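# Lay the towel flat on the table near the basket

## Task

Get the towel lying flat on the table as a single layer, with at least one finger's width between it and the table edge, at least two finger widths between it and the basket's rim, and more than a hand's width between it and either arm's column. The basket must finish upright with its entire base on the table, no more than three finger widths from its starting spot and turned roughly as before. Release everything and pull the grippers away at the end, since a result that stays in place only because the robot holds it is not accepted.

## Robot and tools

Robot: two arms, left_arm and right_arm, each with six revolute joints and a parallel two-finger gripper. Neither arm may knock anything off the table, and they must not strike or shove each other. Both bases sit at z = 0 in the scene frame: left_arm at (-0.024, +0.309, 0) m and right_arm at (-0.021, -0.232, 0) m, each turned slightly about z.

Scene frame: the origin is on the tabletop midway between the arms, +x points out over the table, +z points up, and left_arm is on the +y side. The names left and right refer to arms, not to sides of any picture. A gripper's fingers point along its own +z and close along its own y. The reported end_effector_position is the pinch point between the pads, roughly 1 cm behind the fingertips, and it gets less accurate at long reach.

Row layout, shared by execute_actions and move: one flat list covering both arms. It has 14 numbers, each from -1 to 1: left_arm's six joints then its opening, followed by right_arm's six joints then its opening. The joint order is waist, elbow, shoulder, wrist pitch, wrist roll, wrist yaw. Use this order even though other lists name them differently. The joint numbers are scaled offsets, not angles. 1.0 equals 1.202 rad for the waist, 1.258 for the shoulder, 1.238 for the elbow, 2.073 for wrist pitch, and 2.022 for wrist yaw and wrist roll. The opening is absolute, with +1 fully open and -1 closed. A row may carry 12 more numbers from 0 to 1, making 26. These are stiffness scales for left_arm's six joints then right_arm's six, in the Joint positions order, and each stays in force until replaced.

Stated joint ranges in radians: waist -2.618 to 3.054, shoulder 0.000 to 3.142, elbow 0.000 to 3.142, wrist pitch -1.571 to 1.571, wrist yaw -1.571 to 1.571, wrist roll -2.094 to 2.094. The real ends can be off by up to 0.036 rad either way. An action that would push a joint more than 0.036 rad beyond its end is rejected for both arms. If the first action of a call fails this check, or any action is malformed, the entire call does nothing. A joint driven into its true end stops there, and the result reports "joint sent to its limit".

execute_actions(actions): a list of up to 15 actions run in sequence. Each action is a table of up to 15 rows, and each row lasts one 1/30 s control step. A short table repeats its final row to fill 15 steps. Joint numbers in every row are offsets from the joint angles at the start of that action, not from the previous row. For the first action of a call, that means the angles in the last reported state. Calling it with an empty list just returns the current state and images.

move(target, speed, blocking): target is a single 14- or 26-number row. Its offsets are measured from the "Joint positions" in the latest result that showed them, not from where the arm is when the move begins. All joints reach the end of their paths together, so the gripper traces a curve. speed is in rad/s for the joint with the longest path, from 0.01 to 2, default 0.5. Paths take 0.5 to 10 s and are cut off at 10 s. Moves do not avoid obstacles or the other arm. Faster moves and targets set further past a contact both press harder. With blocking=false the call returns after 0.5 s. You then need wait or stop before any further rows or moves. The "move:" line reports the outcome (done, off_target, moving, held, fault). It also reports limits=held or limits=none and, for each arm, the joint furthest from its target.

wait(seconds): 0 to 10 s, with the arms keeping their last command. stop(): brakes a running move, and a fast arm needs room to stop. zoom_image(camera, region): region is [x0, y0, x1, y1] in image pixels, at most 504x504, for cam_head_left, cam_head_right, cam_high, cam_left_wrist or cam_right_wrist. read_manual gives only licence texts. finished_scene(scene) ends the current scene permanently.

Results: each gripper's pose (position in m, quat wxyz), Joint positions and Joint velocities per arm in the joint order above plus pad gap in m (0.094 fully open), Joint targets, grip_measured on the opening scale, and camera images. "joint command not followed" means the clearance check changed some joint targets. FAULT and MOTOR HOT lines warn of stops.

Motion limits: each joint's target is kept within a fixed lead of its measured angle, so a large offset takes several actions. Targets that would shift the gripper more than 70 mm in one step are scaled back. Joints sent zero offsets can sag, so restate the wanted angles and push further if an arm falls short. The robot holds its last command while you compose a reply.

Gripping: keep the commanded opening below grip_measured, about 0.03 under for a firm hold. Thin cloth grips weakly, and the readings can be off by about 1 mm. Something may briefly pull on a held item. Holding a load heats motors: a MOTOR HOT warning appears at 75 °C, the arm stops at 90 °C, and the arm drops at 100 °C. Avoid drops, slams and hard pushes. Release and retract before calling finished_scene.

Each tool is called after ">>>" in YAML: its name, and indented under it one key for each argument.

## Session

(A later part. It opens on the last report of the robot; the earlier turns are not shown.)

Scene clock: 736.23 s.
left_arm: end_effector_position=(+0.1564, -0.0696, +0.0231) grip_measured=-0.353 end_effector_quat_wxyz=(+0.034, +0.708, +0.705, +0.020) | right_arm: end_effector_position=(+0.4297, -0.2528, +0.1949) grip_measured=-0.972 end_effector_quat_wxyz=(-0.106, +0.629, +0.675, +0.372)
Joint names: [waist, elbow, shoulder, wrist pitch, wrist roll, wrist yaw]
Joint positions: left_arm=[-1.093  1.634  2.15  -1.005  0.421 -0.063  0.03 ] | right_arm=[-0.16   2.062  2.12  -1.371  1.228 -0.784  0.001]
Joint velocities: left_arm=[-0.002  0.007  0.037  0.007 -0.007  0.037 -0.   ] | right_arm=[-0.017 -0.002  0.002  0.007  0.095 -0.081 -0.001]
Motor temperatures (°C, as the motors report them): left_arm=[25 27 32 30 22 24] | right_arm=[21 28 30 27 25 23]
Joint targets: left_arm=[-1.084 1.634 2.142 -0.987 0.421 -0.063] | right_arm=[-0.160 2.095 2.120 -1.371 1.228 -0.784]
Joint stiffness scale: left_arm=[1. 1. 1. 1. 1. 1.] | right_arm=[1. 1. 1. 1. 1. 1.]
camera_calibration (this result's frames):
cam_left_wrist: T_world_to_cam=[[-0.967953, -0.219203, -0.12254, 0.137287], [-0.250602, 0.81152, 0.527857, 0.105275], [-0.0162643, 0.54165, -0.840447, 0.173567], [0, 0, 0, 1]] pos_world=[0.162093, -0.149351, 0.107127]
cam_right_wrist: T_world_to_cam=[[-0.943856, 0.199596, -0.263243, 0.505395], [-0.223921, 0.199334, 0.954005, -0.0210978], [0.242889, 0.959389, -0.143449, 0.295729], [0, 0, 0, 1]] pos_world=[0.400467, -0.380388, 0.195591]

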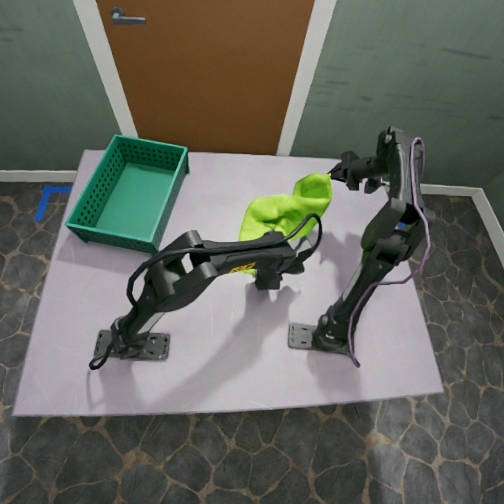

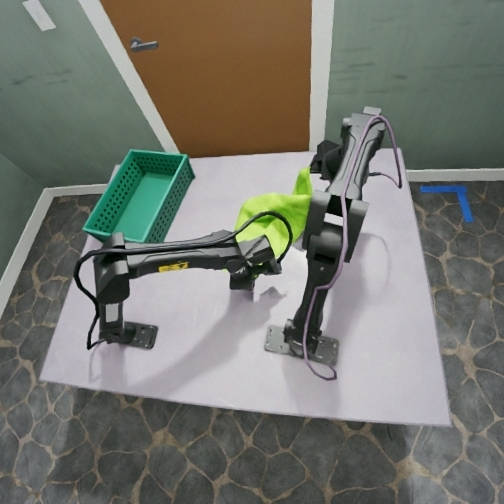

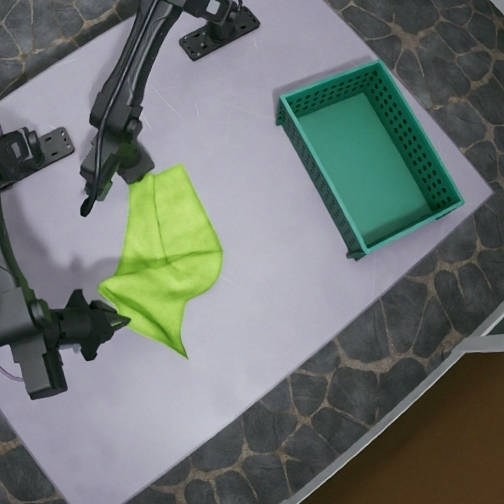

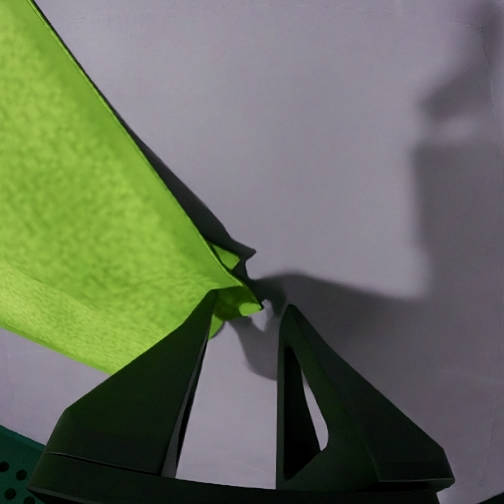

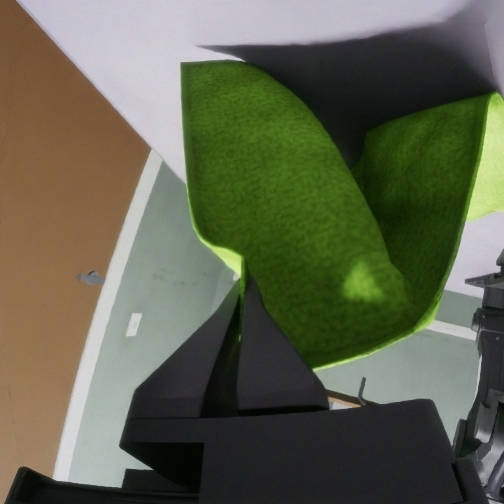

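>>> execute_actions:
  actions:
    - [[0.01,0,0.01,0.008,0,0,-0.38, 0,0.027,0,0,0,0,-1],[0.011,0,0.015,0.008,0,0,-0.41, 0,0.027,0,0,0,0,-1],[0.012,0,0.018,0.008,0,0,-0.44, 0,0.027,0,0,0,0,-1],[0.013,0,0.018,0.008,0,0,-0.47, 0,0.027,0,0,0,0,-1],[0.014,0,0.018,0.008,0,0,-0.5, 0,0.027,0,0,0,0,-1],[0.015,0,0.018,0.008,0,0,-0.53, 0,0.027,0,0,0,0,-1],[0.016,0,0.018,0.008,0,0,-0.56, 0,0.027,0,0,0,0,-1],[0.017,0,0.018,0.008,0,0,-0.59, 0,0.027,0,0,0,0,-1],[0.018,0,0.018,0.008,0,0,-0.62, 0,0.027,0,0,0,0,-1],[0.019,0,0.018,0.008,0,0,-0.65, 0,0.027,0,0,0,0,-1],[0.02,0,0.018,0.008,0,0,-0.68, 0,0.027,0,0,0,0,-1],[0.021,0,0.018,0.008,0,0,-0.71, 0,0.027,0,0,0,0,-1],[0.022,0,0.018,0.008,0,0,-0.74, 0,0.027,0,0,0,0,-1],[0.023,0,0.018,0.008,0,0,-0.77, 0,0.027,0,0,0,0,-1],[0.024,0,0.018,0.008,0,0,-0.8, 0,0.027,0,0,0,0,-1]]
    - [[0.013,0,0.012,0.008,0,0,-0.83, 0,0.027,0,0,0,0,-1],[0.014,0,0.012,0.008,0,0,-0.86, 0,0.027,0,0,0,0,-1],[0.015,0,0.012,0.008,0,0,-0.89, 0,0.027,0,0,0,0,-1],[0.016,0,0.012,0.008,0,0,-0.92, 0,0.027,0,0,0,0,-1],[0.017,0,0.012,0.008,0,0,-0.95, 0,0.027,0,0,0,0,-1],[0.017,0,0.012,0.008,0,0,-1, 0,0.027,0,0,0,0,-1]]
    - [[0,0,-0.02,0,0,0,-1, 0,0.027,0,0,0,0,-1],[0,0,-0.03,0,0,0,-1, 0,0.027,0,0,0,0,-1],[0,0,-0.04,0,0,0,-1, 0,0.027,0,0,0,0,-1],[0,0,-0.05,0,0,0,-1, 0,0.027,0,0,0,0,-1],[0,0,-0.06,0,0,0,-1, 0,0.027,0,0,0,0,-1],[0,0,-0.07,0,0,0,-1, 0,0.027,0,0,0,0,-1],[0,0,-0.08,0,0,0,-1, 0,0.027,0,0,0,0,-1],[0,0,-0.09,0,0,0,-1, 0,0.027,0,0,0,0,-1],[0,0,-0.1,0,0,0,-1, 0,0.027,0,0,0,0,-1]]

Scene clock: 755.80 s.
left_arm: end_effector_position=(+0.1669, -0.0755, +0.0656) grip_measured=-0.982 end_effector_quat_wxyz=(+0.087, +0.699, +0.710, +0.000) | right_arm: end_effector_position=(+0.4297, -0.2531, +0.1946) grip_measured=-0.972 end_effector_quat_wxyz=(-0.106, +0.629, +0.675, +0.371)
Joint names: [waist, elbow, shoulder, wrist pitch, wrist roll, wrist yaw]
Joint positions: left_arm=[-1.076  1.634  2.045 -0.997  0.421 -0.062  0.001] | right_arm=[-0.16   2.062  2.12  -1.371  1.228 -0.782  0.001]
Joint velocities: left_arm=[-0.002 -0.007 -0.002  0.037 -0.051  0.007 -0.   ] | right_arm=[-0.002 -0.007 -0.007 -0.007 -0.037 -0.037 -0.001]
Motor temperatures (°C, as the motors report them): left_arm=[25 27 33 30 22 24] | right_arm=[21 28 31 26 25 23]
Joint targets: left_arm=[-1.076 1.634 2.034 -0.997 0.421 -0.062] | right_arm=[-0.160 2.095 2.120 -1.371 1.228 -0.782]
Joint stiffness scale: left_arm=[1. 1. 1. 1. 1. 1.] | right_arm=[1. 1. 1. 1. 1. 1.]
camera_calibration (this result's frames):
cam_left_wrist: T_world_to_cam=[[-0.957829, -0.249385, -0.142729, 0.14878], [-0.286941, 0.856322, 0.429393, 0.106124], [0.0151381, 0.452239, -0.891768, 0.204006], [0, 0, 0, 1]] pos_world=[0.169869, -0.146032, 0.157593]
cam_right_wrist: T_world_to_cam=[[-0.943964, 0.199379, -0.263019, 0.505285], [-0.223281, 0.201098, 0.953785, -0.02062], [0.243057, 0.959066, -0.145312, 0.296144], [0, 0, 0, 1]] pos_world=[0.400387, -0.380618, 0.1956]

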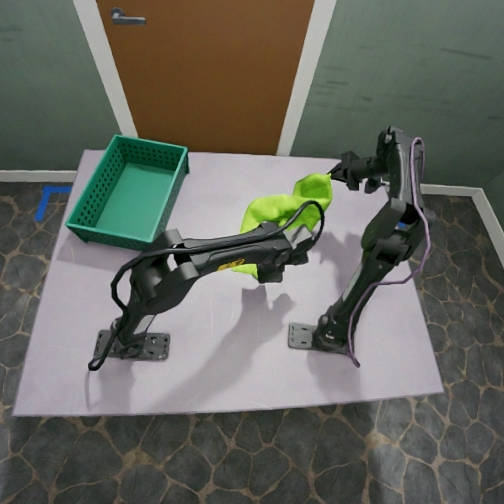

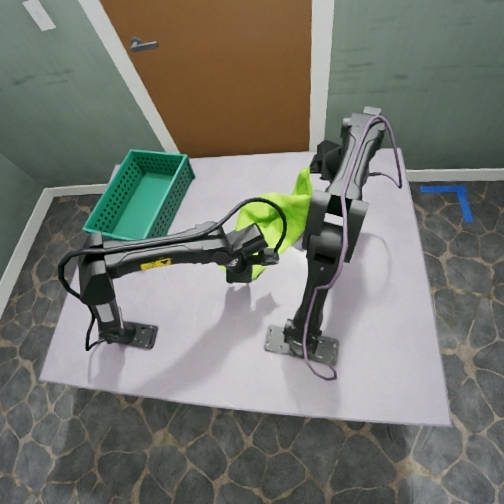

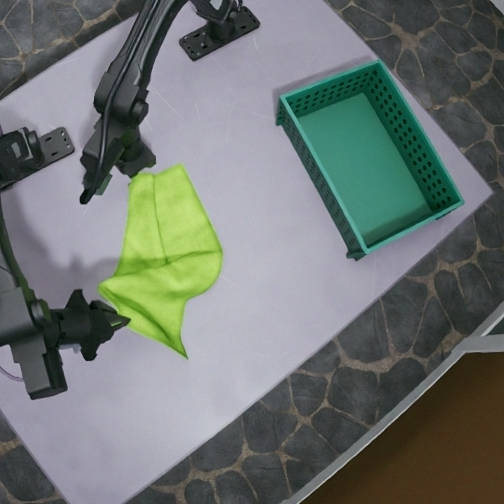

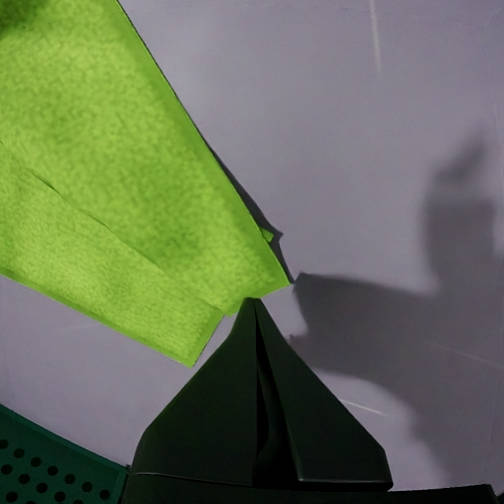

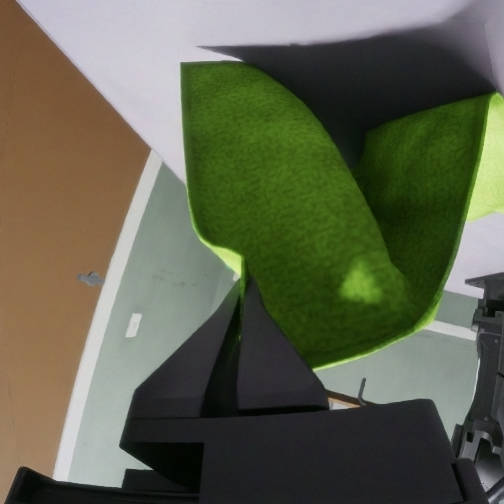

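>>> move:
  target: [-0.07,0,0.08,-0.02,-0.033,-0.083,-0.2, 0,0.027,0,0,0,0,-1]
  speed: 0.2

Scene clock: 773.00 s.
left_arm: end_effector_position=(+0.1583, -0.0660, +0.0268) grip_measured=-0.203 end_effector_quat_wxyz=(+0.060, +0.705, +0.701, +0.092) | right_arm: end_effector_position=(+0.4297, -0.2532, +0.1945) grip_measured=-0.972 end_effector_quat_wxyz=(-0.106, +0.629, +0.675, +0.370)
Joint names: [waist, elbow, shoulder, wrist pitch, wrist roll, wrist yaw]
Joint positions: left_arm=[-1.151  1.634  2.15  -1.021  0.365 -0.218  0.037] | right_arm=[-0.16   2.062  2.12  -1.371  1.228 -0.781  0.001]
Joint velocities: left_arm=[-0.007 -0.002  0.007 -0.022 -0.022 -0.022  0.   ] | right_arm=[-0.007 -0.012 -0.017  0.081  0.037 -0.051 -0.001]
Motor temperatures (°C, as the motors report them): left_arm=[25 27 33 30 22 24] | right_arm=[21 28 31 26 25 23]
Joint targets: left_arm=[-1.161 1.634 2.146 -1.038 0.354 -0.230] | right_arm=[-0.160 2.095 2.120 -1.371 1.228 -0.781]
Joint stiffness scale: left_arm=[1. 1. 1. 1. 1. 1.] | right_arm=[1. 1. 1. 1. 1. 1.]
move: off_target (right_arm); limits=none; left_arm: farthest joint: the wrist pitch, 0.017 radians from its target (0.042 radians at the start); right_arm: farthest joint: the elbow, 0.034 radians from its target (0.034 radians at the start)
camera_calibration (this result's frames):
cam_left_wrist: T_world_to_cam=[[-0.940078, -0.209668, -0.268872, 0.140559], [-0.327327, 0.775721, 0.539549, 0.110357], [0.0954436, 0.595228, -0.797869, 0.159466], [0, 0, 0, 1]] pos_world=[0.153039, -0.151054, 0.105482]
cam_right_wrist: T_world_to_cam=[[-0.944008, 0.199292, -0.26293, 0.50524], [-0.223025, 0.201803, 0.953696, -0.0204287], [0.243124, 0.958936, -0.146056, 0.296309], [0, 0, 0, 1]] pos_world=[0.400355, -0.38071, 0.195603]

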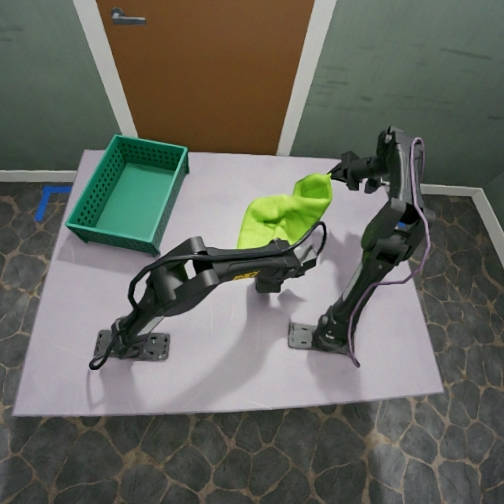

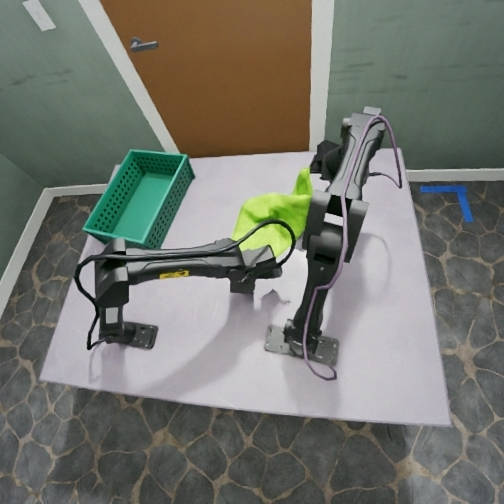

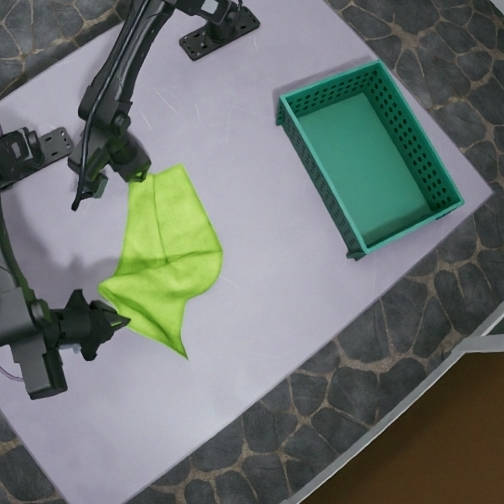

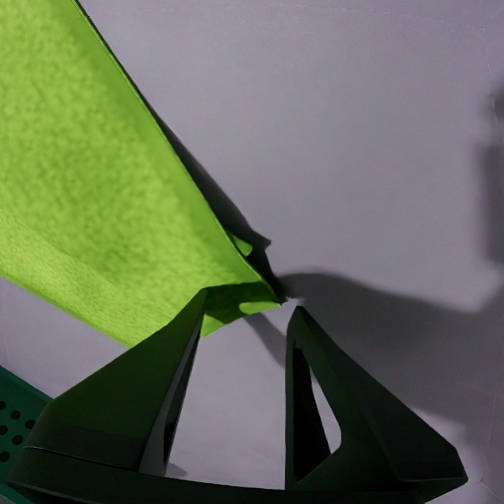

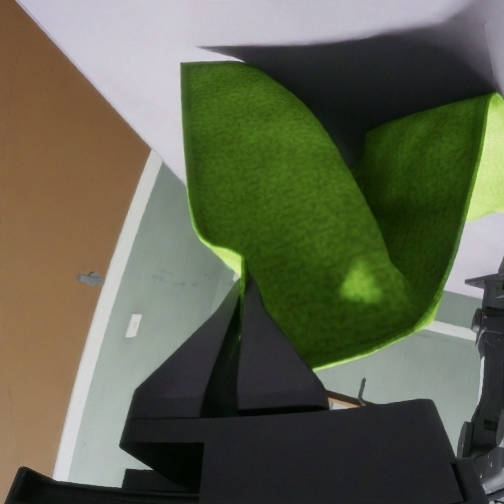

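>>> execute_actions:
  actions:
    - [[0,0,0.01,0.012,0,0,-0.2, 0,0.027,0,0,0,0,-1],[0,0,0.015,0.013,0,0,-0.2, 0,0.027,0,0,0,0,-1],[0,0,0.02,0.014,0,0,-0.2, 0,0.027,0,0,0,0,-1],[0,0,0.025,0.015,0,0,-0.2, 0,0.027,0,0,0,0,-1],[0,0,0.03,0.016,0,0,-0.2, 0,0.027,0,0,0,0,-1],[0,0,0.032,0.016,0,0,-0.2, 0,0.027,0,0,0,0,-1],[0,0,0.032,0.016,0,0,-0.2, 0,0.027,0,0,0,0,-1],[0,0,0.032,0.016,0,0,-0.2, 0,0.027,0,0,0,0,-1],[0,0,0.032,0.016,0,0,-0.23, 0,0.027,0,0,0,0,-1],[0,0,0.032,0.016,0,0,-0.26, 0,0.027,0,0,0,0,-1],[0,0,0.032,0.016,0,0,-0.29, 0,0.027,0,0,0,0,-1],[0,0,0.032,0.016,0,0,-0.32, 0,0.027,0,0,0,0,-1],[0,0,0.032,0.016,0,0,-0.35, 0,0.027,0,0,0,0,-1],[0,0,0.032,0.016,0,0,-0.38, 0,0.027,0,0,0,0,-1],[0,0,0.032,0.016,0,0,-0.41, 0,0.027,0,0,0,0,-1]]
    - [[0.008,0,0.025,0,0,0,-0.44, 0,0.027,0,0,0,0,-1],[0.009,0,0.025,0,0,0,-0.47, 0,0.027,0,0,0,0,-1],[0.01,0,0.025,0,0,0,-0.5, 0,0.027,0,0,0,0,-1],[0.011,0,0.025,0,0,0,-0.53, 0,0.027,0,0,0,0,-1],[0.012,0,0.025,0,0,0,-0.56, 0,0.027,0,0,0,0,-1],[0.013,0,0.025,0,0,0,-0.59, 0,0.027,0,0,0,0,-1],[0.014,0,0.025,0,0,0,-0.62, 0,0.027,0,0,0,0,-1],[0.015,0,0.025,0,0,0,-0.65, 0,0.027,0,0,0,0,-1],[0.016,0,0.025,0,0,0,-0.68, 0,0.027,0,0,0,0,-1],[0.017,0,0.025,0,0,0,-0.71, 0,0.027,0,0,0,0,-1],[0.018,0,0.025,0,0,0,-0.74, 0,0.027,0,0,0,0,-1],[0.018,0,0.025,0,0,0,-0.77, 0,0.027,0,0,0,0,-1],[0.018,0,0.025,0,0,0,-0.8, 0,0.027,0,0,0,0,-1],[0.018,0,0.025,0,0,0,-0.83, 0,0.027,0,0,0,0,-1],[0.018,0,0.025,0,0,0,-0.86, 0,0.027,0,0,0,0,-1]]
    - [[0,0,0.02,0,0,0,-0.89, 0,0.027,0,0,0,0,-1],[0,0,0.02,0,0,0,-0.92, 0,0.027,0,0,0,0,-1],[0,0,0.02,0,0,0,-0.95, 0,0.027,0,0,0,0,-1],[0,0,0.02,0,0,0,-1, 0,0.027,0,0,0,0,-1],[0,0,0.02,0,0,0,-1, 0,0.027,0,0,0,0,-1],[0,0,0.02,0,0,0,-1, 0,0.027,0,0,0,0,-1],[0,0,0.02,0,0,0,-1, 0,0.027,0,0,0,0,-1],[0,0,0.0,0,0,0,-1, 0,0.027,0,0,0,0,-1]]

Scene clock: 802.90 s.
left_arm: end_effector_position=(+0.1565, -0.0660, +0.0180) grip_measured=-0.982 end_effector_quat_wxyz=(+0.050, +0.705, +0.701, +0.089) | right_arm: end_effector_position=(+0.4296, -0.2534, +0.1943) grip_measured=-0.972 end_effector_quat_wxyz=(-0.105, +0.630, +0.675, +0.370)
Joint names: [waist, elbow, shoulder, wrist pitch, wrist roll, wrist yaw]
Joint positions: left_arm=[-1.15   1.634  2.171 -1.015  0.365 -0.204  0.001] | right_arm=[-0.16   2.062  2.12  -1.371  1.228 -0.779  0.001]
Joint velocities: left_arm=[ 0.002  0.007 -0.007 -0.022 -0.022 -0.081 -0.001] | right_arm=[-0.007  0.007 -0.012 -0.007 -0.007  0.007 -0.   ]
Motor temperatures (°C, as the motors report them): left_arm=[25 27 33 29 22 24] | right_arm=[21 29 31 26 25 23]
Joint targets: left_arm=[-1.150 1.634 2.170 -1.015 0.365 -0.205] | right_arm=[-0.160 2.095 2.120 -1.371 1.228 -0.780]
Joint stiffness scale: left_arm=[1. 1. 1. 1. 1. 1.] | right_arm=[1. 1. 1. 1. 1. 1.]
camera_calibration (this result's frames):
cam_left_wrist: T_world_to_cam=[[-0.944498, -0.208261, -0.25407, 0.137019], [-0.318493, 0.770084, 0.55275, 0.112463], [0.080539, 0.60299, -0.793673, 0.155407], [0, 0, 0, 1]] pos_world=[0.152717, -0.151779, 0.0959911]
cam_right_wrist: T_world_to_cam=[[-0.944116, 0.199076, -0.262705, 0.50513], [-0.222384, 0.203565, 0.953471, -0.0199498], [0.243291, 0.958608, -0.147918, 0.296723], [0, 0, 0, 1]] pos_world=[0.400274, -0.380939, 0.195612]

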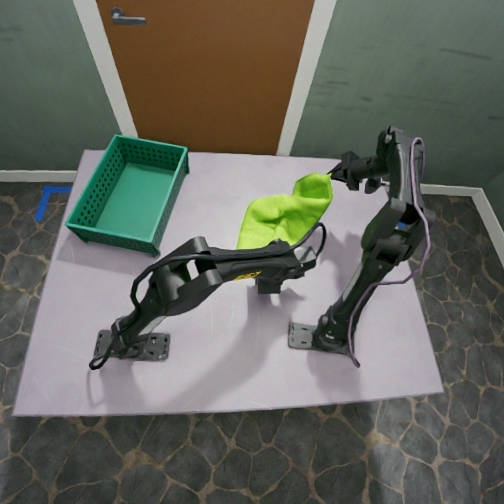

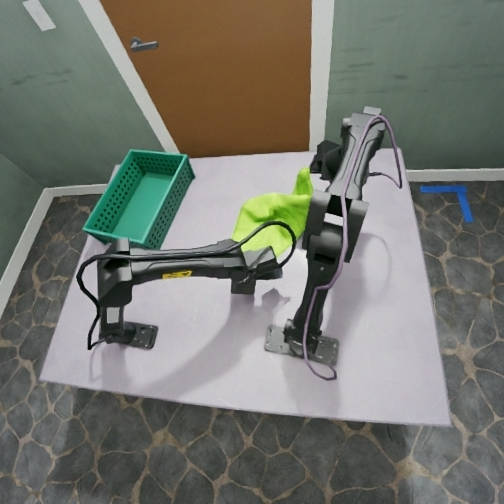

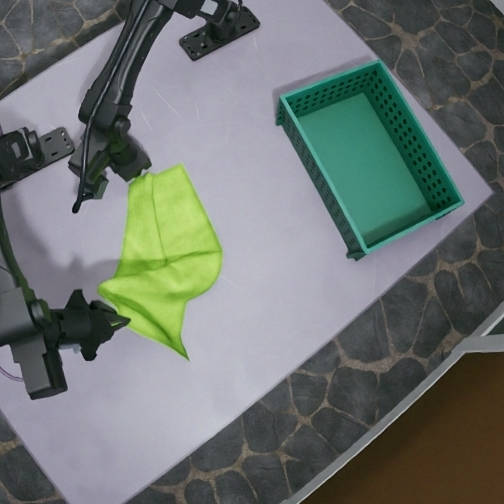

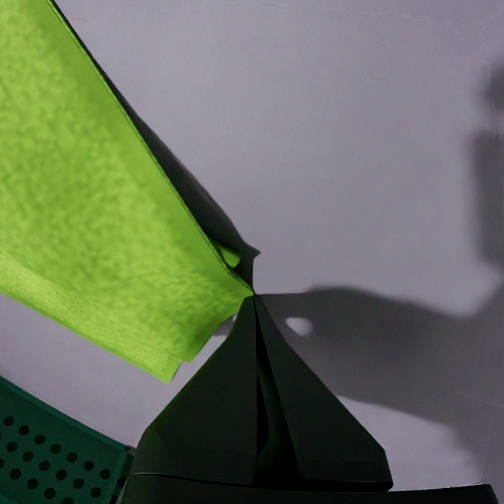

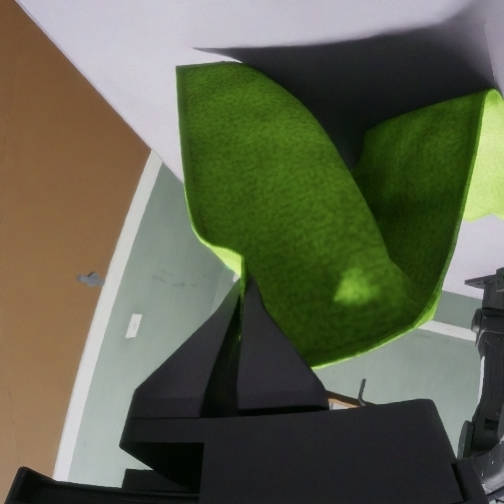

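>>> execute_actions:
  actions:
    - [[0,0,-0.02,0,0,0,-1, 0,0.027,0,0,0,0,-1],[0,0,-0.03,0,0,0,-1, 0,0.027,0,0,0,0,-1],[0,0,-0.04,0,0,0,-1, 0,0.027,0,0,0,0,-1],[0,0,-0.05,0,0,0,-1, 0,0.027,0,0,0,0,-1],[0,0,-0.06,0,-0.02,0,-1, 0,0.027,0,0,0,0,-1],[0,0,-0.07,0,-0.04,0,-1, 0,0.027,0,0,0,0,-1],[0,0,-0.08,0,-0.07,0,-1, 0,0.027,0,0,0,0,-1],[0,0,-0.09,0,-0.1,0,-1, 0,0.027,0,0,0,0,-1],[0,0,-0.1,0,-0.13,0,-1, 0,0.027,0,0,0,0,-1],[0,0,-0.1,0,-0.16,0,-1, 0,0.027,0,0,0,0,-1],[0,0,-0.1,0,-0.19,0,-1, 0,0.027,0,0,0,0,-1],[0,0,-0.1,0,-0.2,0,-1, 0,0.027,0,0,0,0,-1]]

>>> move:
  target: [0.27,-0.229,-0.16,0.03,-0.705,0.105,-0.1, 0,0.027,0,0,0,0,-1]
  speed: 1.2

Scene clock: 835.67 s.
left_arm: end_effector_position=(+0.1596, -0.0744, +0.0637) grip_measured=-0.982 end_effector_quat_wxyz=(+0.111, +0.583, +0.803, +0.049) | right_arm: end_effector_position=(+0.4296, -0.2535, +0.1942) grip_measured=-0.972 end_effector_quat_wxyz=(-0.105, +0.630, +0.675, +0.369)
Joint names: [waist, elbow, shoulder, wrist pitch, wrist roll, wrist yaw]
Joint positions: left_arm=[-1.15   1.634  2.057 -1.015  0.057 -0.204  0.001] | right_arm=[-0.16   2.062  2.12  -1.371  1.228 -0.778  0.001]
Joint velocities: left_arm=[-0.002 -0.002  0.002 -0.022 -0.564 -0.125  0.001] | right_arm=[ 0.002  0.017 -0.017 -0.066  0.022  0.007  0.   ]
Motor temperatures (°C, as the motors report them): left_arm=[25 27 33 29 22 24] | right_arm=[21 29 31 26 25 23]
Joint targets: left_arm=[-1.150 1.634 2.045 -1.015 -0.039 -0.204] | right_arm=[-0.160 2.095 2.120 -1.371 1.228 -0.779]
Joint stiffness scale: left_arm=[1. 1. 1. 1. 1. 1.] | right_arm=[1. 1. 1. 1. 1. 1.]
camera_calibration (this result's frames):
cam_left_wrist: T_world_to_cam=[[-0.823944, -0.519417, -0.226545, 0.105716], [-0.564703, 0.719319, 0.404587, 0.139596], [-0.0471914, 0.461287, -0.885995, 0.212223], [0, 0, 0, 1]] pos_world=[0.17595, -0.1434, 0.155499]
cam_right_wrist: T_world_to_cam=[[-0.944159, 0.19899, -0.262615, 0.505085], [-0.222128, 0.20427, 0.95338, -0.019758], [0.243357, 0.958476, -0.148662, 0.296888], [0, 0, 0, 1]] pos_world=[0.400242, -0.381031, 0.195616]

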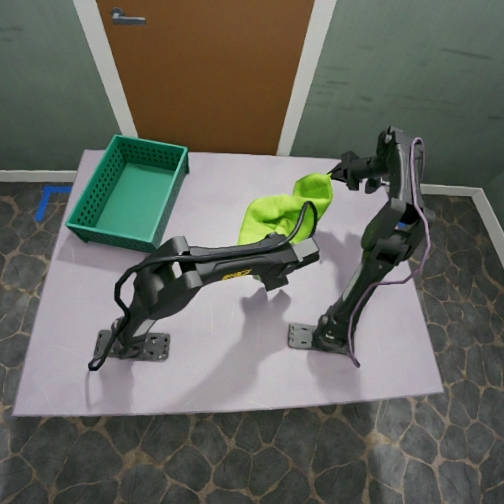

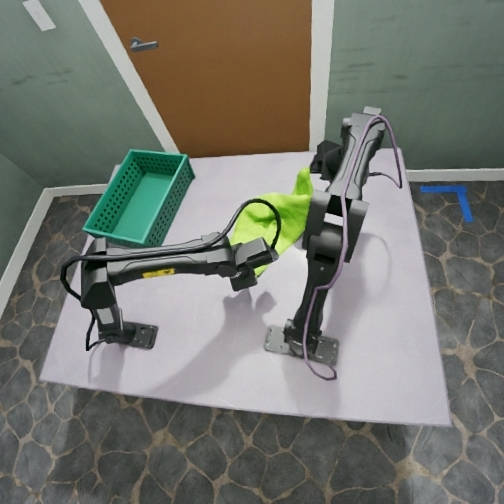

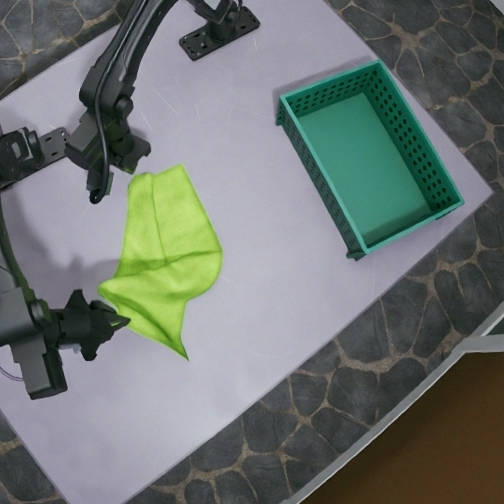

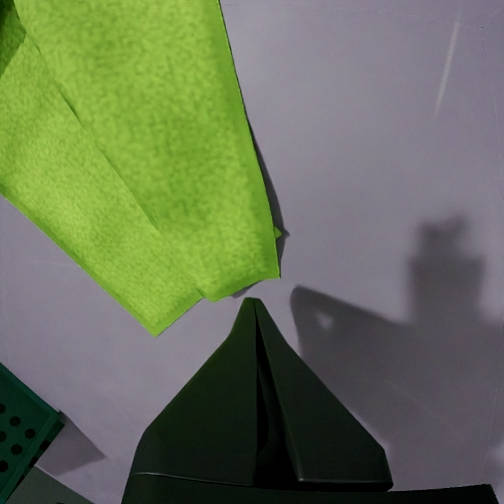

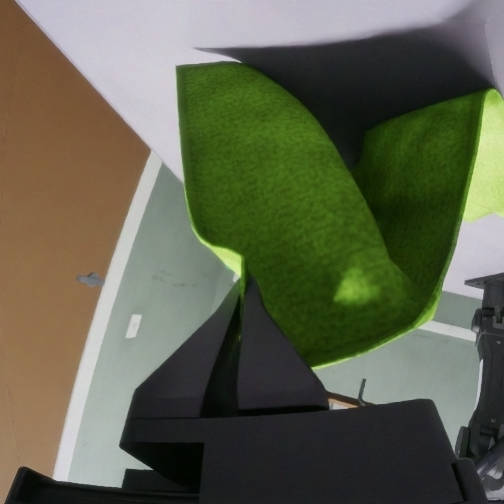

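Scene clock: 837.83 s.
left_arm: end_effector_position=(+0.2040, +0.0251, +0.0531) grip_measured=-0.103 end_effector_quat_wxyz=(+0.016, -0.229, +0.973, -0.039) | right_arm: end_effector_position=(+0.4296, -0.2536, +0.1942) grip_measured=-0.972 end_effector_quat_wxyz=(-0.105, +0.630, +0.675, +0.369)
Joint names: [waist, elbow, shoulder, wrist pitch, wrist roll, wrist yaw]
Joint positions: left_arm=[-0.833  1.364  1.883 -0.969 -1.358  0.004  0.042] | right_arm=[-0.16   2.062  2.12  -1.371  1.228 -0.778  0.001]
Joint velocities: left_arm=[-0.012  0.002 -0.007  0.022 -0.022 -0.022  0.   ] | right_arm=[ 0.032  0.007  0.002 -0.007 -0.037  0.007  0.001]
Motor temperatures (°C, as the motors report them): left_arm=[25 27 33 29 22 24] | right_arm=[21 29 31 26 25 23]
Joint targets: left_arm=[-0.825 1.351 1.855 -0.953 -1.368 0.008] | right_arm=[-0.160 2.095 2.120 -1.371 1.228 -0.778]
Joint stiffness scale: left_arm=[1. 1. 1. 1. 1. 1.] | right_arm=[1. 1. 1. 1. 1. 1.]
move: off_target (left_arm, right_arm); limits=none; left_arm: farthest joint: the shoulder, 0.027 radians from its target (0.201 radians at the start); right_arm: farthest joint: the elbow, 0.034 radians from its target (0.034 radians at the start)
camera_calibration (this result's frames):
cam_left_wrist: T_world_to_cam=[[0.632751, -0.773703, 0.0317647, -0.112936], [-0.649092, -0.507579, 0.566607, 0.136854], [-0.422262, -0.379139, -0.823376, 0.253259], [0, 0, 0, 1]] pos_world=[0.267233, 0.0781059, 0.134573]
cam_right_wrist: T_world_to_cam=[[-0.944181, 0.198947, -0.26257, 0.505063], [-0.222, 0.204623, 0.953334, -0.0196621], [0.243391, 0.95841, -0.149034, 0.29697], [0, 0, 0, 1]] pos_world=[0.400226, -0.381077, 0.195618]

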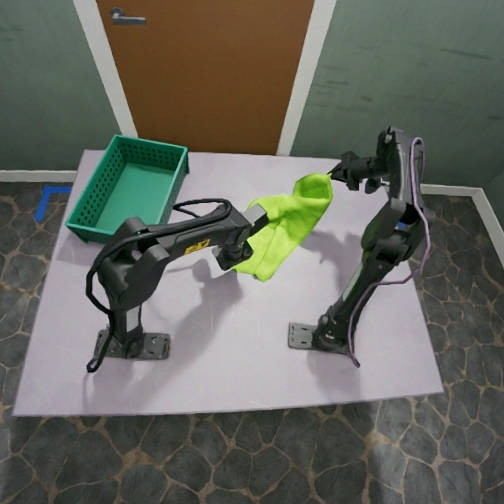

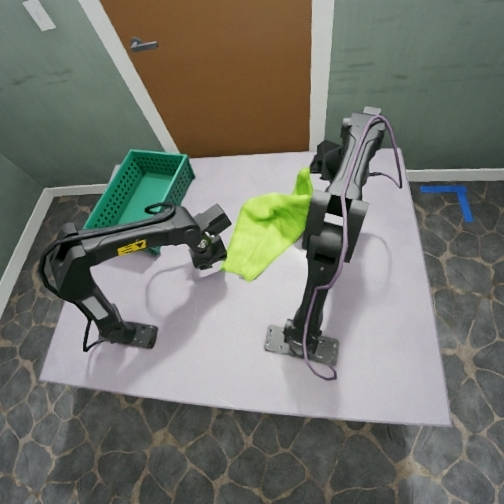

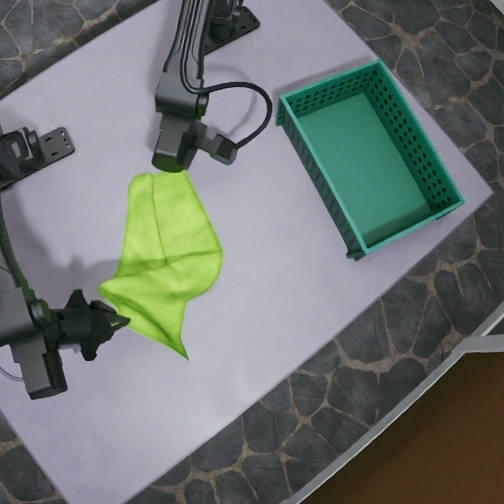

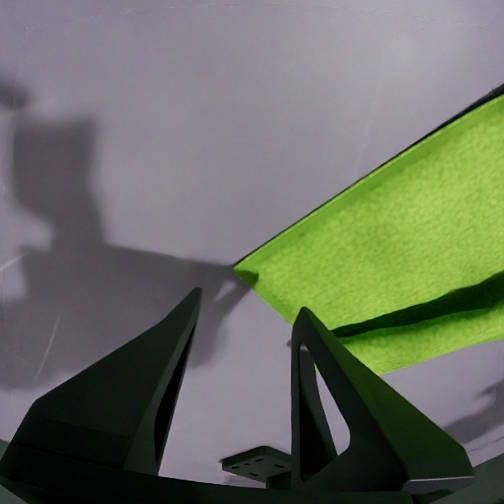

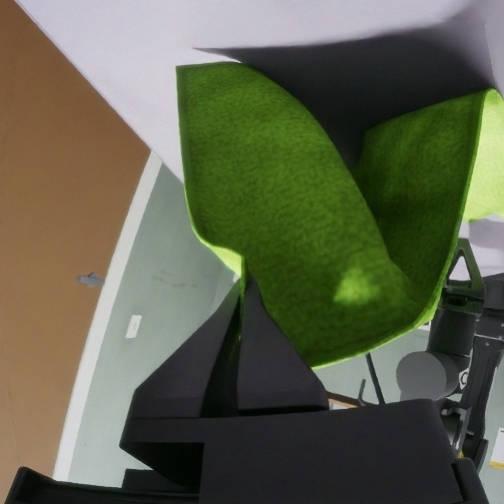

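>>> move:
  target: [-0.033,-0.042,0.043,0.0545,-0.05,0,-0.1, 0,0.027,0,0,0,0,-1]
  speed: 0.15

Scene clock: 849.57 s.
left_arm: end_effector_position=(+0.2000, +0.0134, +0.0262) grip_measured=-0.103 end_effector_quat_wxyz=(+0.015, -0.259, +0.965, -0.042) | right_arm: end_effector_position=(+0.4296, -0.2537, +0.1941) grip_measured=-0.972 end_effector_quat_wxyz=(-0.105, +0.630, +0.675, +0.369)
Joint names: [waist, elbow, shoulder, wrist pitch, wrist roll, wrist yaw]
Joint positions: left_arm=[-0.861  1.325  1.936 -0.872 -1.448  0.004  0.042] | right_arm=[-0.16   2.062  2.12  -1.371  1.228 -0.777  0.001]
Joint velocities: left_arm=[-0.012 -0.002 -0.012 -0.037 -0.007  0.007  0.   ] | right_arm=[-0.002 -0.012  0.002  0.037 -0.081  0.022 -0.   ]
Motor temperatures (°C, as the motors report them): left_arm=[25 27 33 29 22 24] | right_arm=[21 29 31 26 25 23]
Joint targets: left_arm=[-0.873 1.312 1.937 -0.856 -1.459 0.004] | right_arm=[-0.160 2.095 2.120 -1.371 1.228 -0.778]
Joint stiffness scale: left_arm=[1. 1. 1. 1. 1. 1.] | right_arm=[1. 1. 1. 1. 1. 1.]
move: off_target (right_arm); limits=none; left_arm: farthest joint: the wrist pitch, 0.016 radians from its target (0.113 radians at the start); right_arm: farthest joint: the elbow, 0.034 radians from its target (0.034 radians at the start)
camera_calibration (this result's frames):
cam_left_wrist: T_world_to_cam=[[0.679761, -0.732592, 0.0351326, -0.128717], [-0.614243, -0.542463, 0.573096, 0.13682], [-0.400788, -0.411148, -0.818735, 0.221025], [0, 0, 0, 1]] pos_world=[0.260121, 0.0707971, 0.107072]
cam_right_wrist: T_world_to_cam=[[-0.944224, 0.198861, -0.26248, 0.505019], [-0.221744, 0.205327, 0.953242, -0.0194701], [0.243457, 0.958277, -0.149779, 0.297135], [0, 0, 0, 1]] pos_world=[0.400194, -0.381169, 0.195622]

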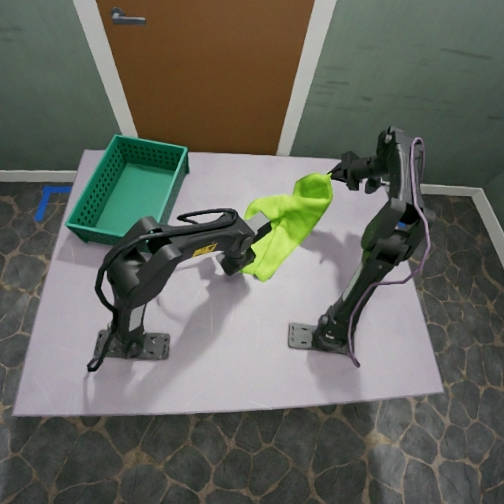

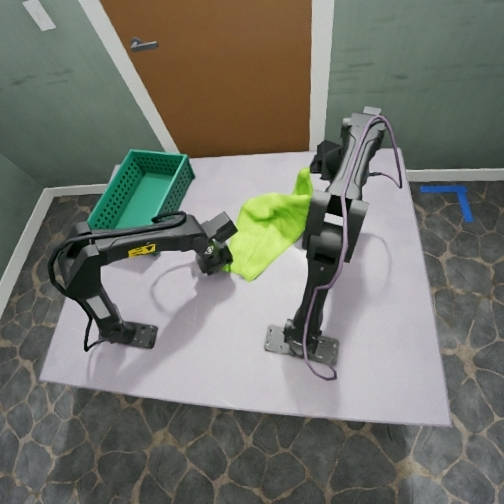

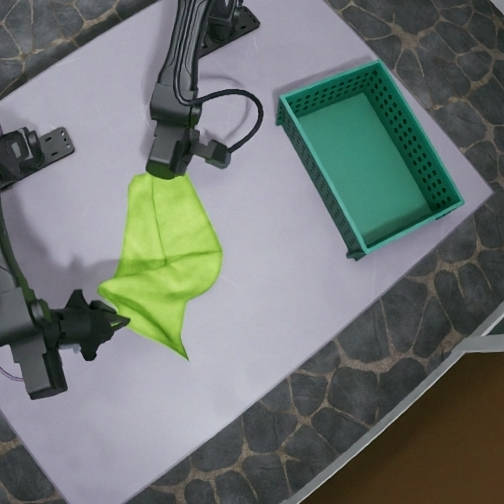

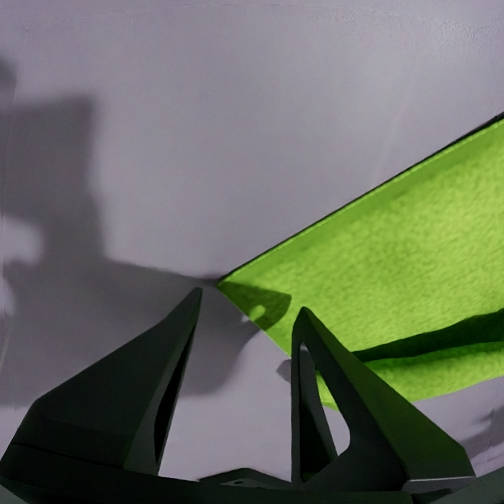

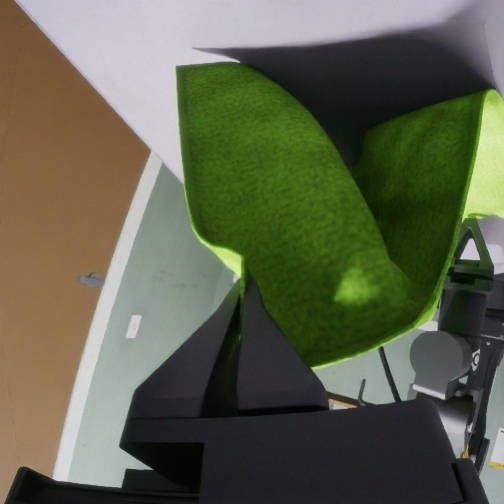

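>>> execute_actions:
  actions:
    - [[0,0,0.008,-0.005,0,0,-0.1, 0,0.027,0,0,0,0,-1],[0,0,0.013,-0.008,0,0,-0.1, 0,0.027,0,0,0,0,-1],[0,0,0.018,-0.011,0,0,-0.1, 0,0.027,0,0,0,0,-1],[0,0,0.023,-0.014,0,0,-0.1, 0,0.027,0,0,0,0,-1],[0,0,0.028,-0.015,0,0,-0.1, 0,0.027,0,0,0,0,-1],[0,0,0.033,-0.015,0,0,-0.1, 0,0.027,0,0,0,0,-1],[0,0,0.038,-0.015,0,0,-0.1, 0,0.027,0,0,0,0,-1],[0,0,0.043,-0.015,0,0,-0.1, 0,0.027,0,0,0,0,-1],[0,0,0.045,-0.015,0,0,-0.1, 0,0.027,0,0,0,0,-1],[0,0,0.045,-0.015,0,0,-0.1, 0,0.027,0,0,0,0,-1],[0,0,0.045,-0.015,0,0,-0.14, 0,0.027,0,0,0,0,-1],[0,0,0.045,-0.015,0,0,-0.18, 0,0.027,0,0,0,0,-1],[0,0,0.045,-0.015,0,0,-0.22, 0,0.027,0,0,0,0,-1],[0,0,0.045,-0.015,0,0,-0.26, 0,0.027,0,0,0,0,-1],[0,0,0.045,-0.015,0,0,-0.3, 0,0.027,0,0,0,0,-1]]
    - [[0,0,0.025,0,0,0,-0.33, 0,0.027,0,0,0,0,-1],[0,0,0.025,0,0,0,-0.36, 0,0.027,0,0,0,0,-1],[0,0,0.025,0,0,0,-0.39, 0,0.027,0,0,0,0,-1],[0,0,0.025,0,0,0,-0.42, 0,0.027,0,0,0,0,-1],[0,0,0.025,0,0,0,-0.45, 0,0.027,0,0,0,0,-1],[0,0,0.025,0,0,0,-0.48, 0,0.027,0,0,0,0,-1],[0,0,0.025,0,0,0,-0.51, 0,0.027,0,0,0,0,-1],[0,0,0.025,0,0,0,-0.54, 0,0.027,0,0,0,0,-1],[0,0,0.025,0,0,0,-0.57, 0,0.027,0,0,0,0,-1],[0,0,0.025,0,0,0,-0.6, 0,0.027,0,0,0,0,-1]]

Scene clock: 865.80 s.
left_arm: end_effector_position=(+0.2001, +0.0128, +0.0166) grip_measured=-0.596 end_effector_quat_wxyz=(+0.011, -0.259, +0.965, -0.034) | right_arm: end_effector_position=(+0.4295, -0.2538, +0.1939) grip_measured=-0.972 end_effector_quat_wxyz=(-0.105, +0.630, +0.675, +0.368)
Joint names: [waist, elbow, shoulder, wrist pitch, wrist roll, wrist yaw]
Joint positions: left_arm=[-0.861  1.326  1.965 -0.86  -1.449  0.006  0.019] | right_arm=[-0.16   2.062  2.12  -1.371  1.228 -0.776  0.001]
Joint velocities: left_arm=[ 0.002 -0.012  0.017 -0.037 -0.022 -0.037 -0.   ] | right_arm=[-0.017 -0.002  0.007 -0.007 -0.037 -0.066 -0.   ]
Motor temperatures (°C, as the motors report them): left_arm=[25 27 32 29 22 24] | right_arm=[21 29 31 26 25 23]
Joint targets: left_arm=[-0.861 1.326 1.996 -0.878 -1.449 0.005] | right_arm=[-0.160 2.095 2.120 -1.371 1.228 -0.776]
Joint stiffness scale: left_arm=[1. 1. 1. 1. 1. 1.] | right_arm=[1. 1. 1. 1. 1. 1.]
camera_calibration (this result's frames):
cam_left_wrist: T_world_to_cam=[[0.680524, -0.732478, 0.0190351, -0.128733], [-0.607636, -0.549639, 0.573302, 0.140869], [-0.409469, -0.401712, -0.819123, 0.214542], [0, 0, 0, 1]] pos_world=[0.261051, 0.0693166, 0.0974261]
cam_right_wrist: T_world_to_cam=[[-0.944289, 0.198731, -0.262345, 0.504953], [-0.221359, 0.206384, 0.953103, -0.0191819], [0.243555, 0.958077, -0.150895, 0.297382], [0, 0, 0, 1]] pos_world=[0.400146, -0.381306, 0.195628]

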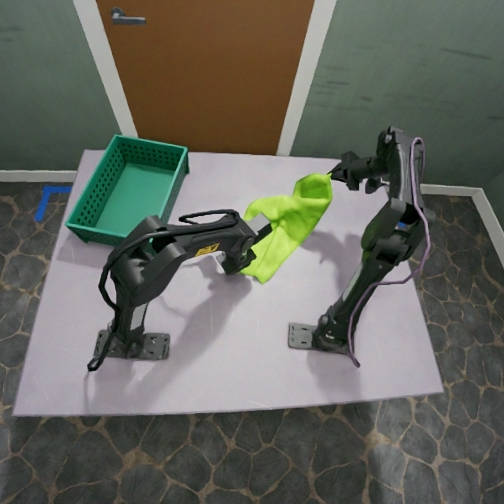

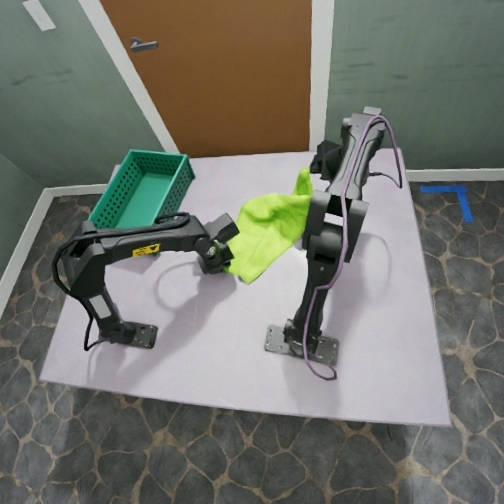

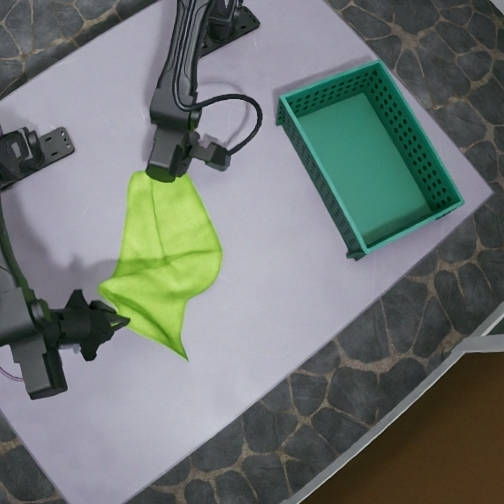

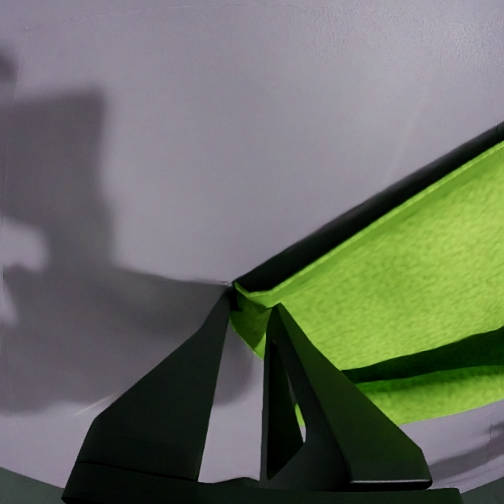

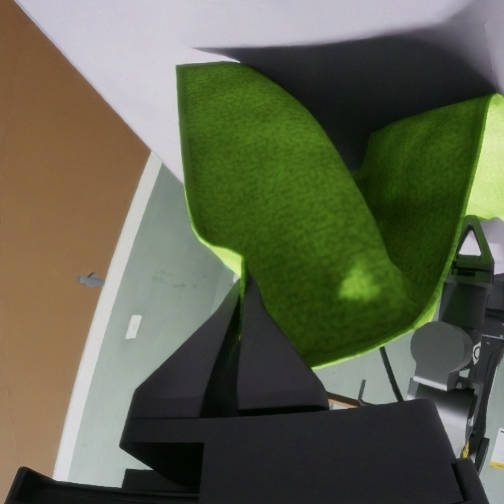

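Buckling well. Finish closing and lift.

>>> execute_actions:
  actions:
    - [[0,0,0.025,0,0,0,-0.63, 0,0.027,0,0,0,0,-1],[0,0,0.025,0,0,0,-0.66, 0,0.027,0,0,0,0,-1],[0,0,0.025,0,0,0,-0.69, 0,0.027,0,0,0,0,-1],[0,0,0.025,0,0,0,-0.72, 0,0.027,0,0,0,0,-1],[0,0,0.025,0,0,0,-0.75, 0,0.027,0,0,0,0,-1],[0,0,0.025,0,0,0,-0.78, 0,0.027,0,0,0,0,-1],[0,0,0.025,0,0,0,-0.81, 0,0.027,0,0,0,0,-1],[0,0,0.025,0,0,0,-0.84, 0,0.027,0,0,0,0,-1],[0,0,0.025,0,0,0,-0.87, 0,0.027,0,0,0,0,-1],[0,0,0.025,0,0,0,-0.9, 0,0.027,0,0,0,0,-1],[0,0,0.025,0,0,0,-0.93, 0,0.027,0,0,0,0,-1],[0,0,0.025,0,0,0,-0.96, 0,0.027,0,0,0,0,-1],[0,0,0.025,0,0,0,-1, 0,0.027,0,0,0,0,-1]]
    - [[0,0,0.01,0,0,0,-1, 0,0.027,0,0,0,0,-1],[0,0,0.0,0,0,0,-1, 0,0.027,0,0,0,0,-1],[0,0,-0.01,0,0,0,-1, 0,0.027,0,0,0,0,-1],[0,0,-0.02,0,0,0,-1, 0,0.027,0,0,0,0,-1],[0,0,-0.03,0,0,0,-1, 0,0.027,0,0,0,0,-1],[0,0,-0.04,0,0,0,-1, 0,0.027,0,0,0,0,-1],[0,0,-0.05,0,0,0,-1, 0,0.027,0,0,0,0,-1],[0,0,-0.06,0,0,0,-1, 0,0.027,0,0,0,0,-1],[0,0,-0.07,0,0,0,-1, 0,0.027,0,0,0,0,-1],[0,0,-0.08,0,0,0,-1, 0,0.027,0,0,0,0,-1]]

Scene clock: 889.00 s.
left_arm: end_effector_position=(+0.2068, +0.0037, +0.0474) grip_measured=-0.968 end_effector_quat_wxyz=(+0.029, -0.258, +0.962, -0.081) | right_arm: end_effector_position=(+0.4295, -0.2540, +0.1937) grip_measured=-0.972 end_effector_quat_wxyz=(-0.104, +0.630, +0.676, +0.368)
Joint names: [waist, elbow, shoulder, wrist pitch, wrist roll, wrist yaw]
Joint positions: left_arm=[-0.861  1.326  1.88  -0.844 -1.449  0.006  0.001] | right_arm=[-0.16   2.062  2.12  -1.371  1.228 -0.774  0.001]
Joint velocities: left_arm=[ 0.007 -0.002 -0.042  0.007 -0.037  0.007  0.   ] | right_arm=[ 0.002  0.007 -0.017  0.022 -0.037  0.037  0.   ]
Motor temperatures (°C, as the motors report them): left_arm=[25 27 31 29 22 24] | right_arm=[21 29 31 26 25 23]
Joint targets: left_arm=[-0.861 1.326 1.864 -0.845 -1.449 0.006] | right_arm=[-0.160 2.095 2.120 -1.371 1.228 -0.775]
Joint stiffness scale: left_arm=[1. 1. 1. 1. 1. 1.] | right_arm=[1. 1. 1. 1. 1. 1.]
camera_calibration (this result's frames):
cam_left_wrist: T_world_to_cam=[[0.676284, -0.726927, 0.119237, -0.144489], [-0.642437, -0.502819, 0.578314, 0.129017], [-0.360437, -0.467707, -0.807053, 0.228451], [0, 0, 0, 1]] pos_world=[0.262943, 0.0666873, 0.126989]
cam_right_wrist: T_world_to_cam=[[-0.944375, 0.198559, -0.262165, 0.504864], [-0.220846, 0.207793, 0.952916, -0.0187972], [0.243686, 0.957808, -0.152383, 0.297711], [0, 0, 0, 1]] pos_world=[0.400081, -0.38149, 0.195636]

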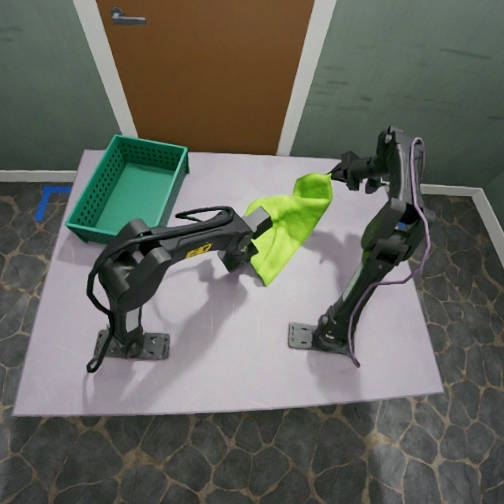

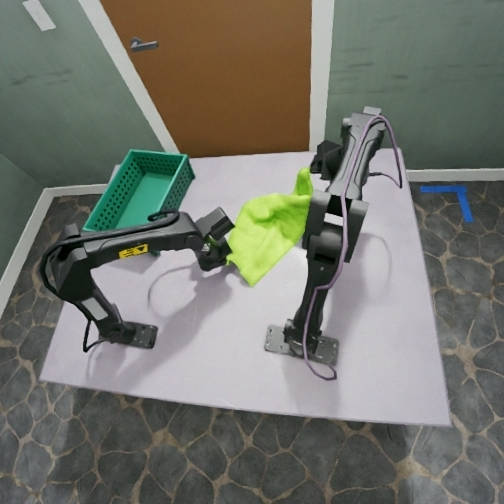

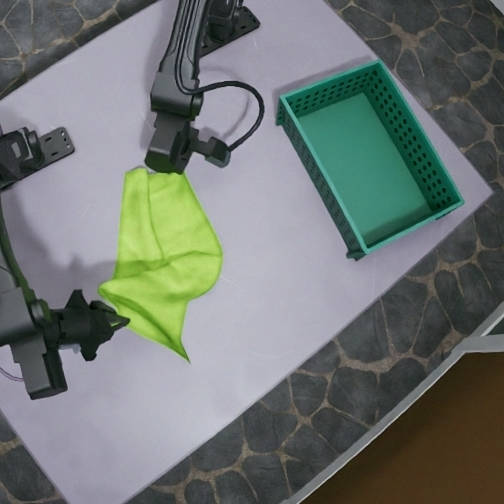

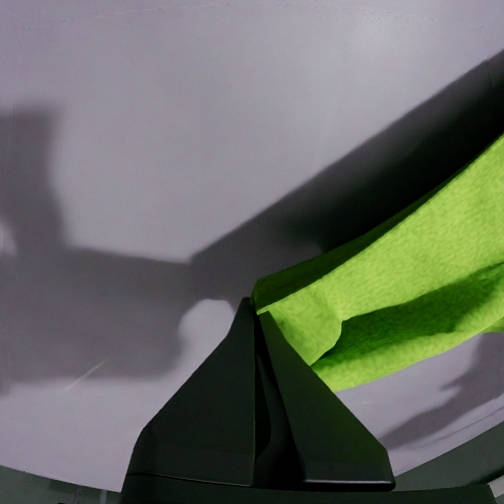

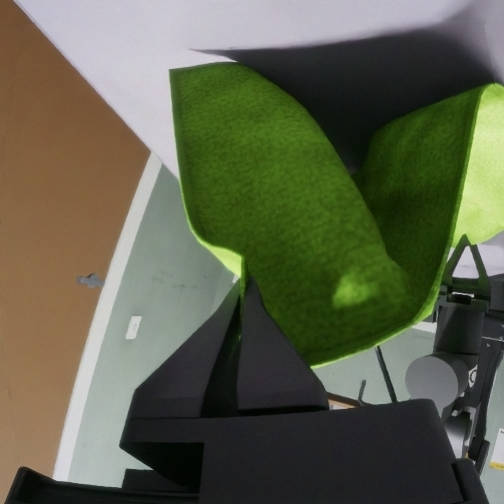

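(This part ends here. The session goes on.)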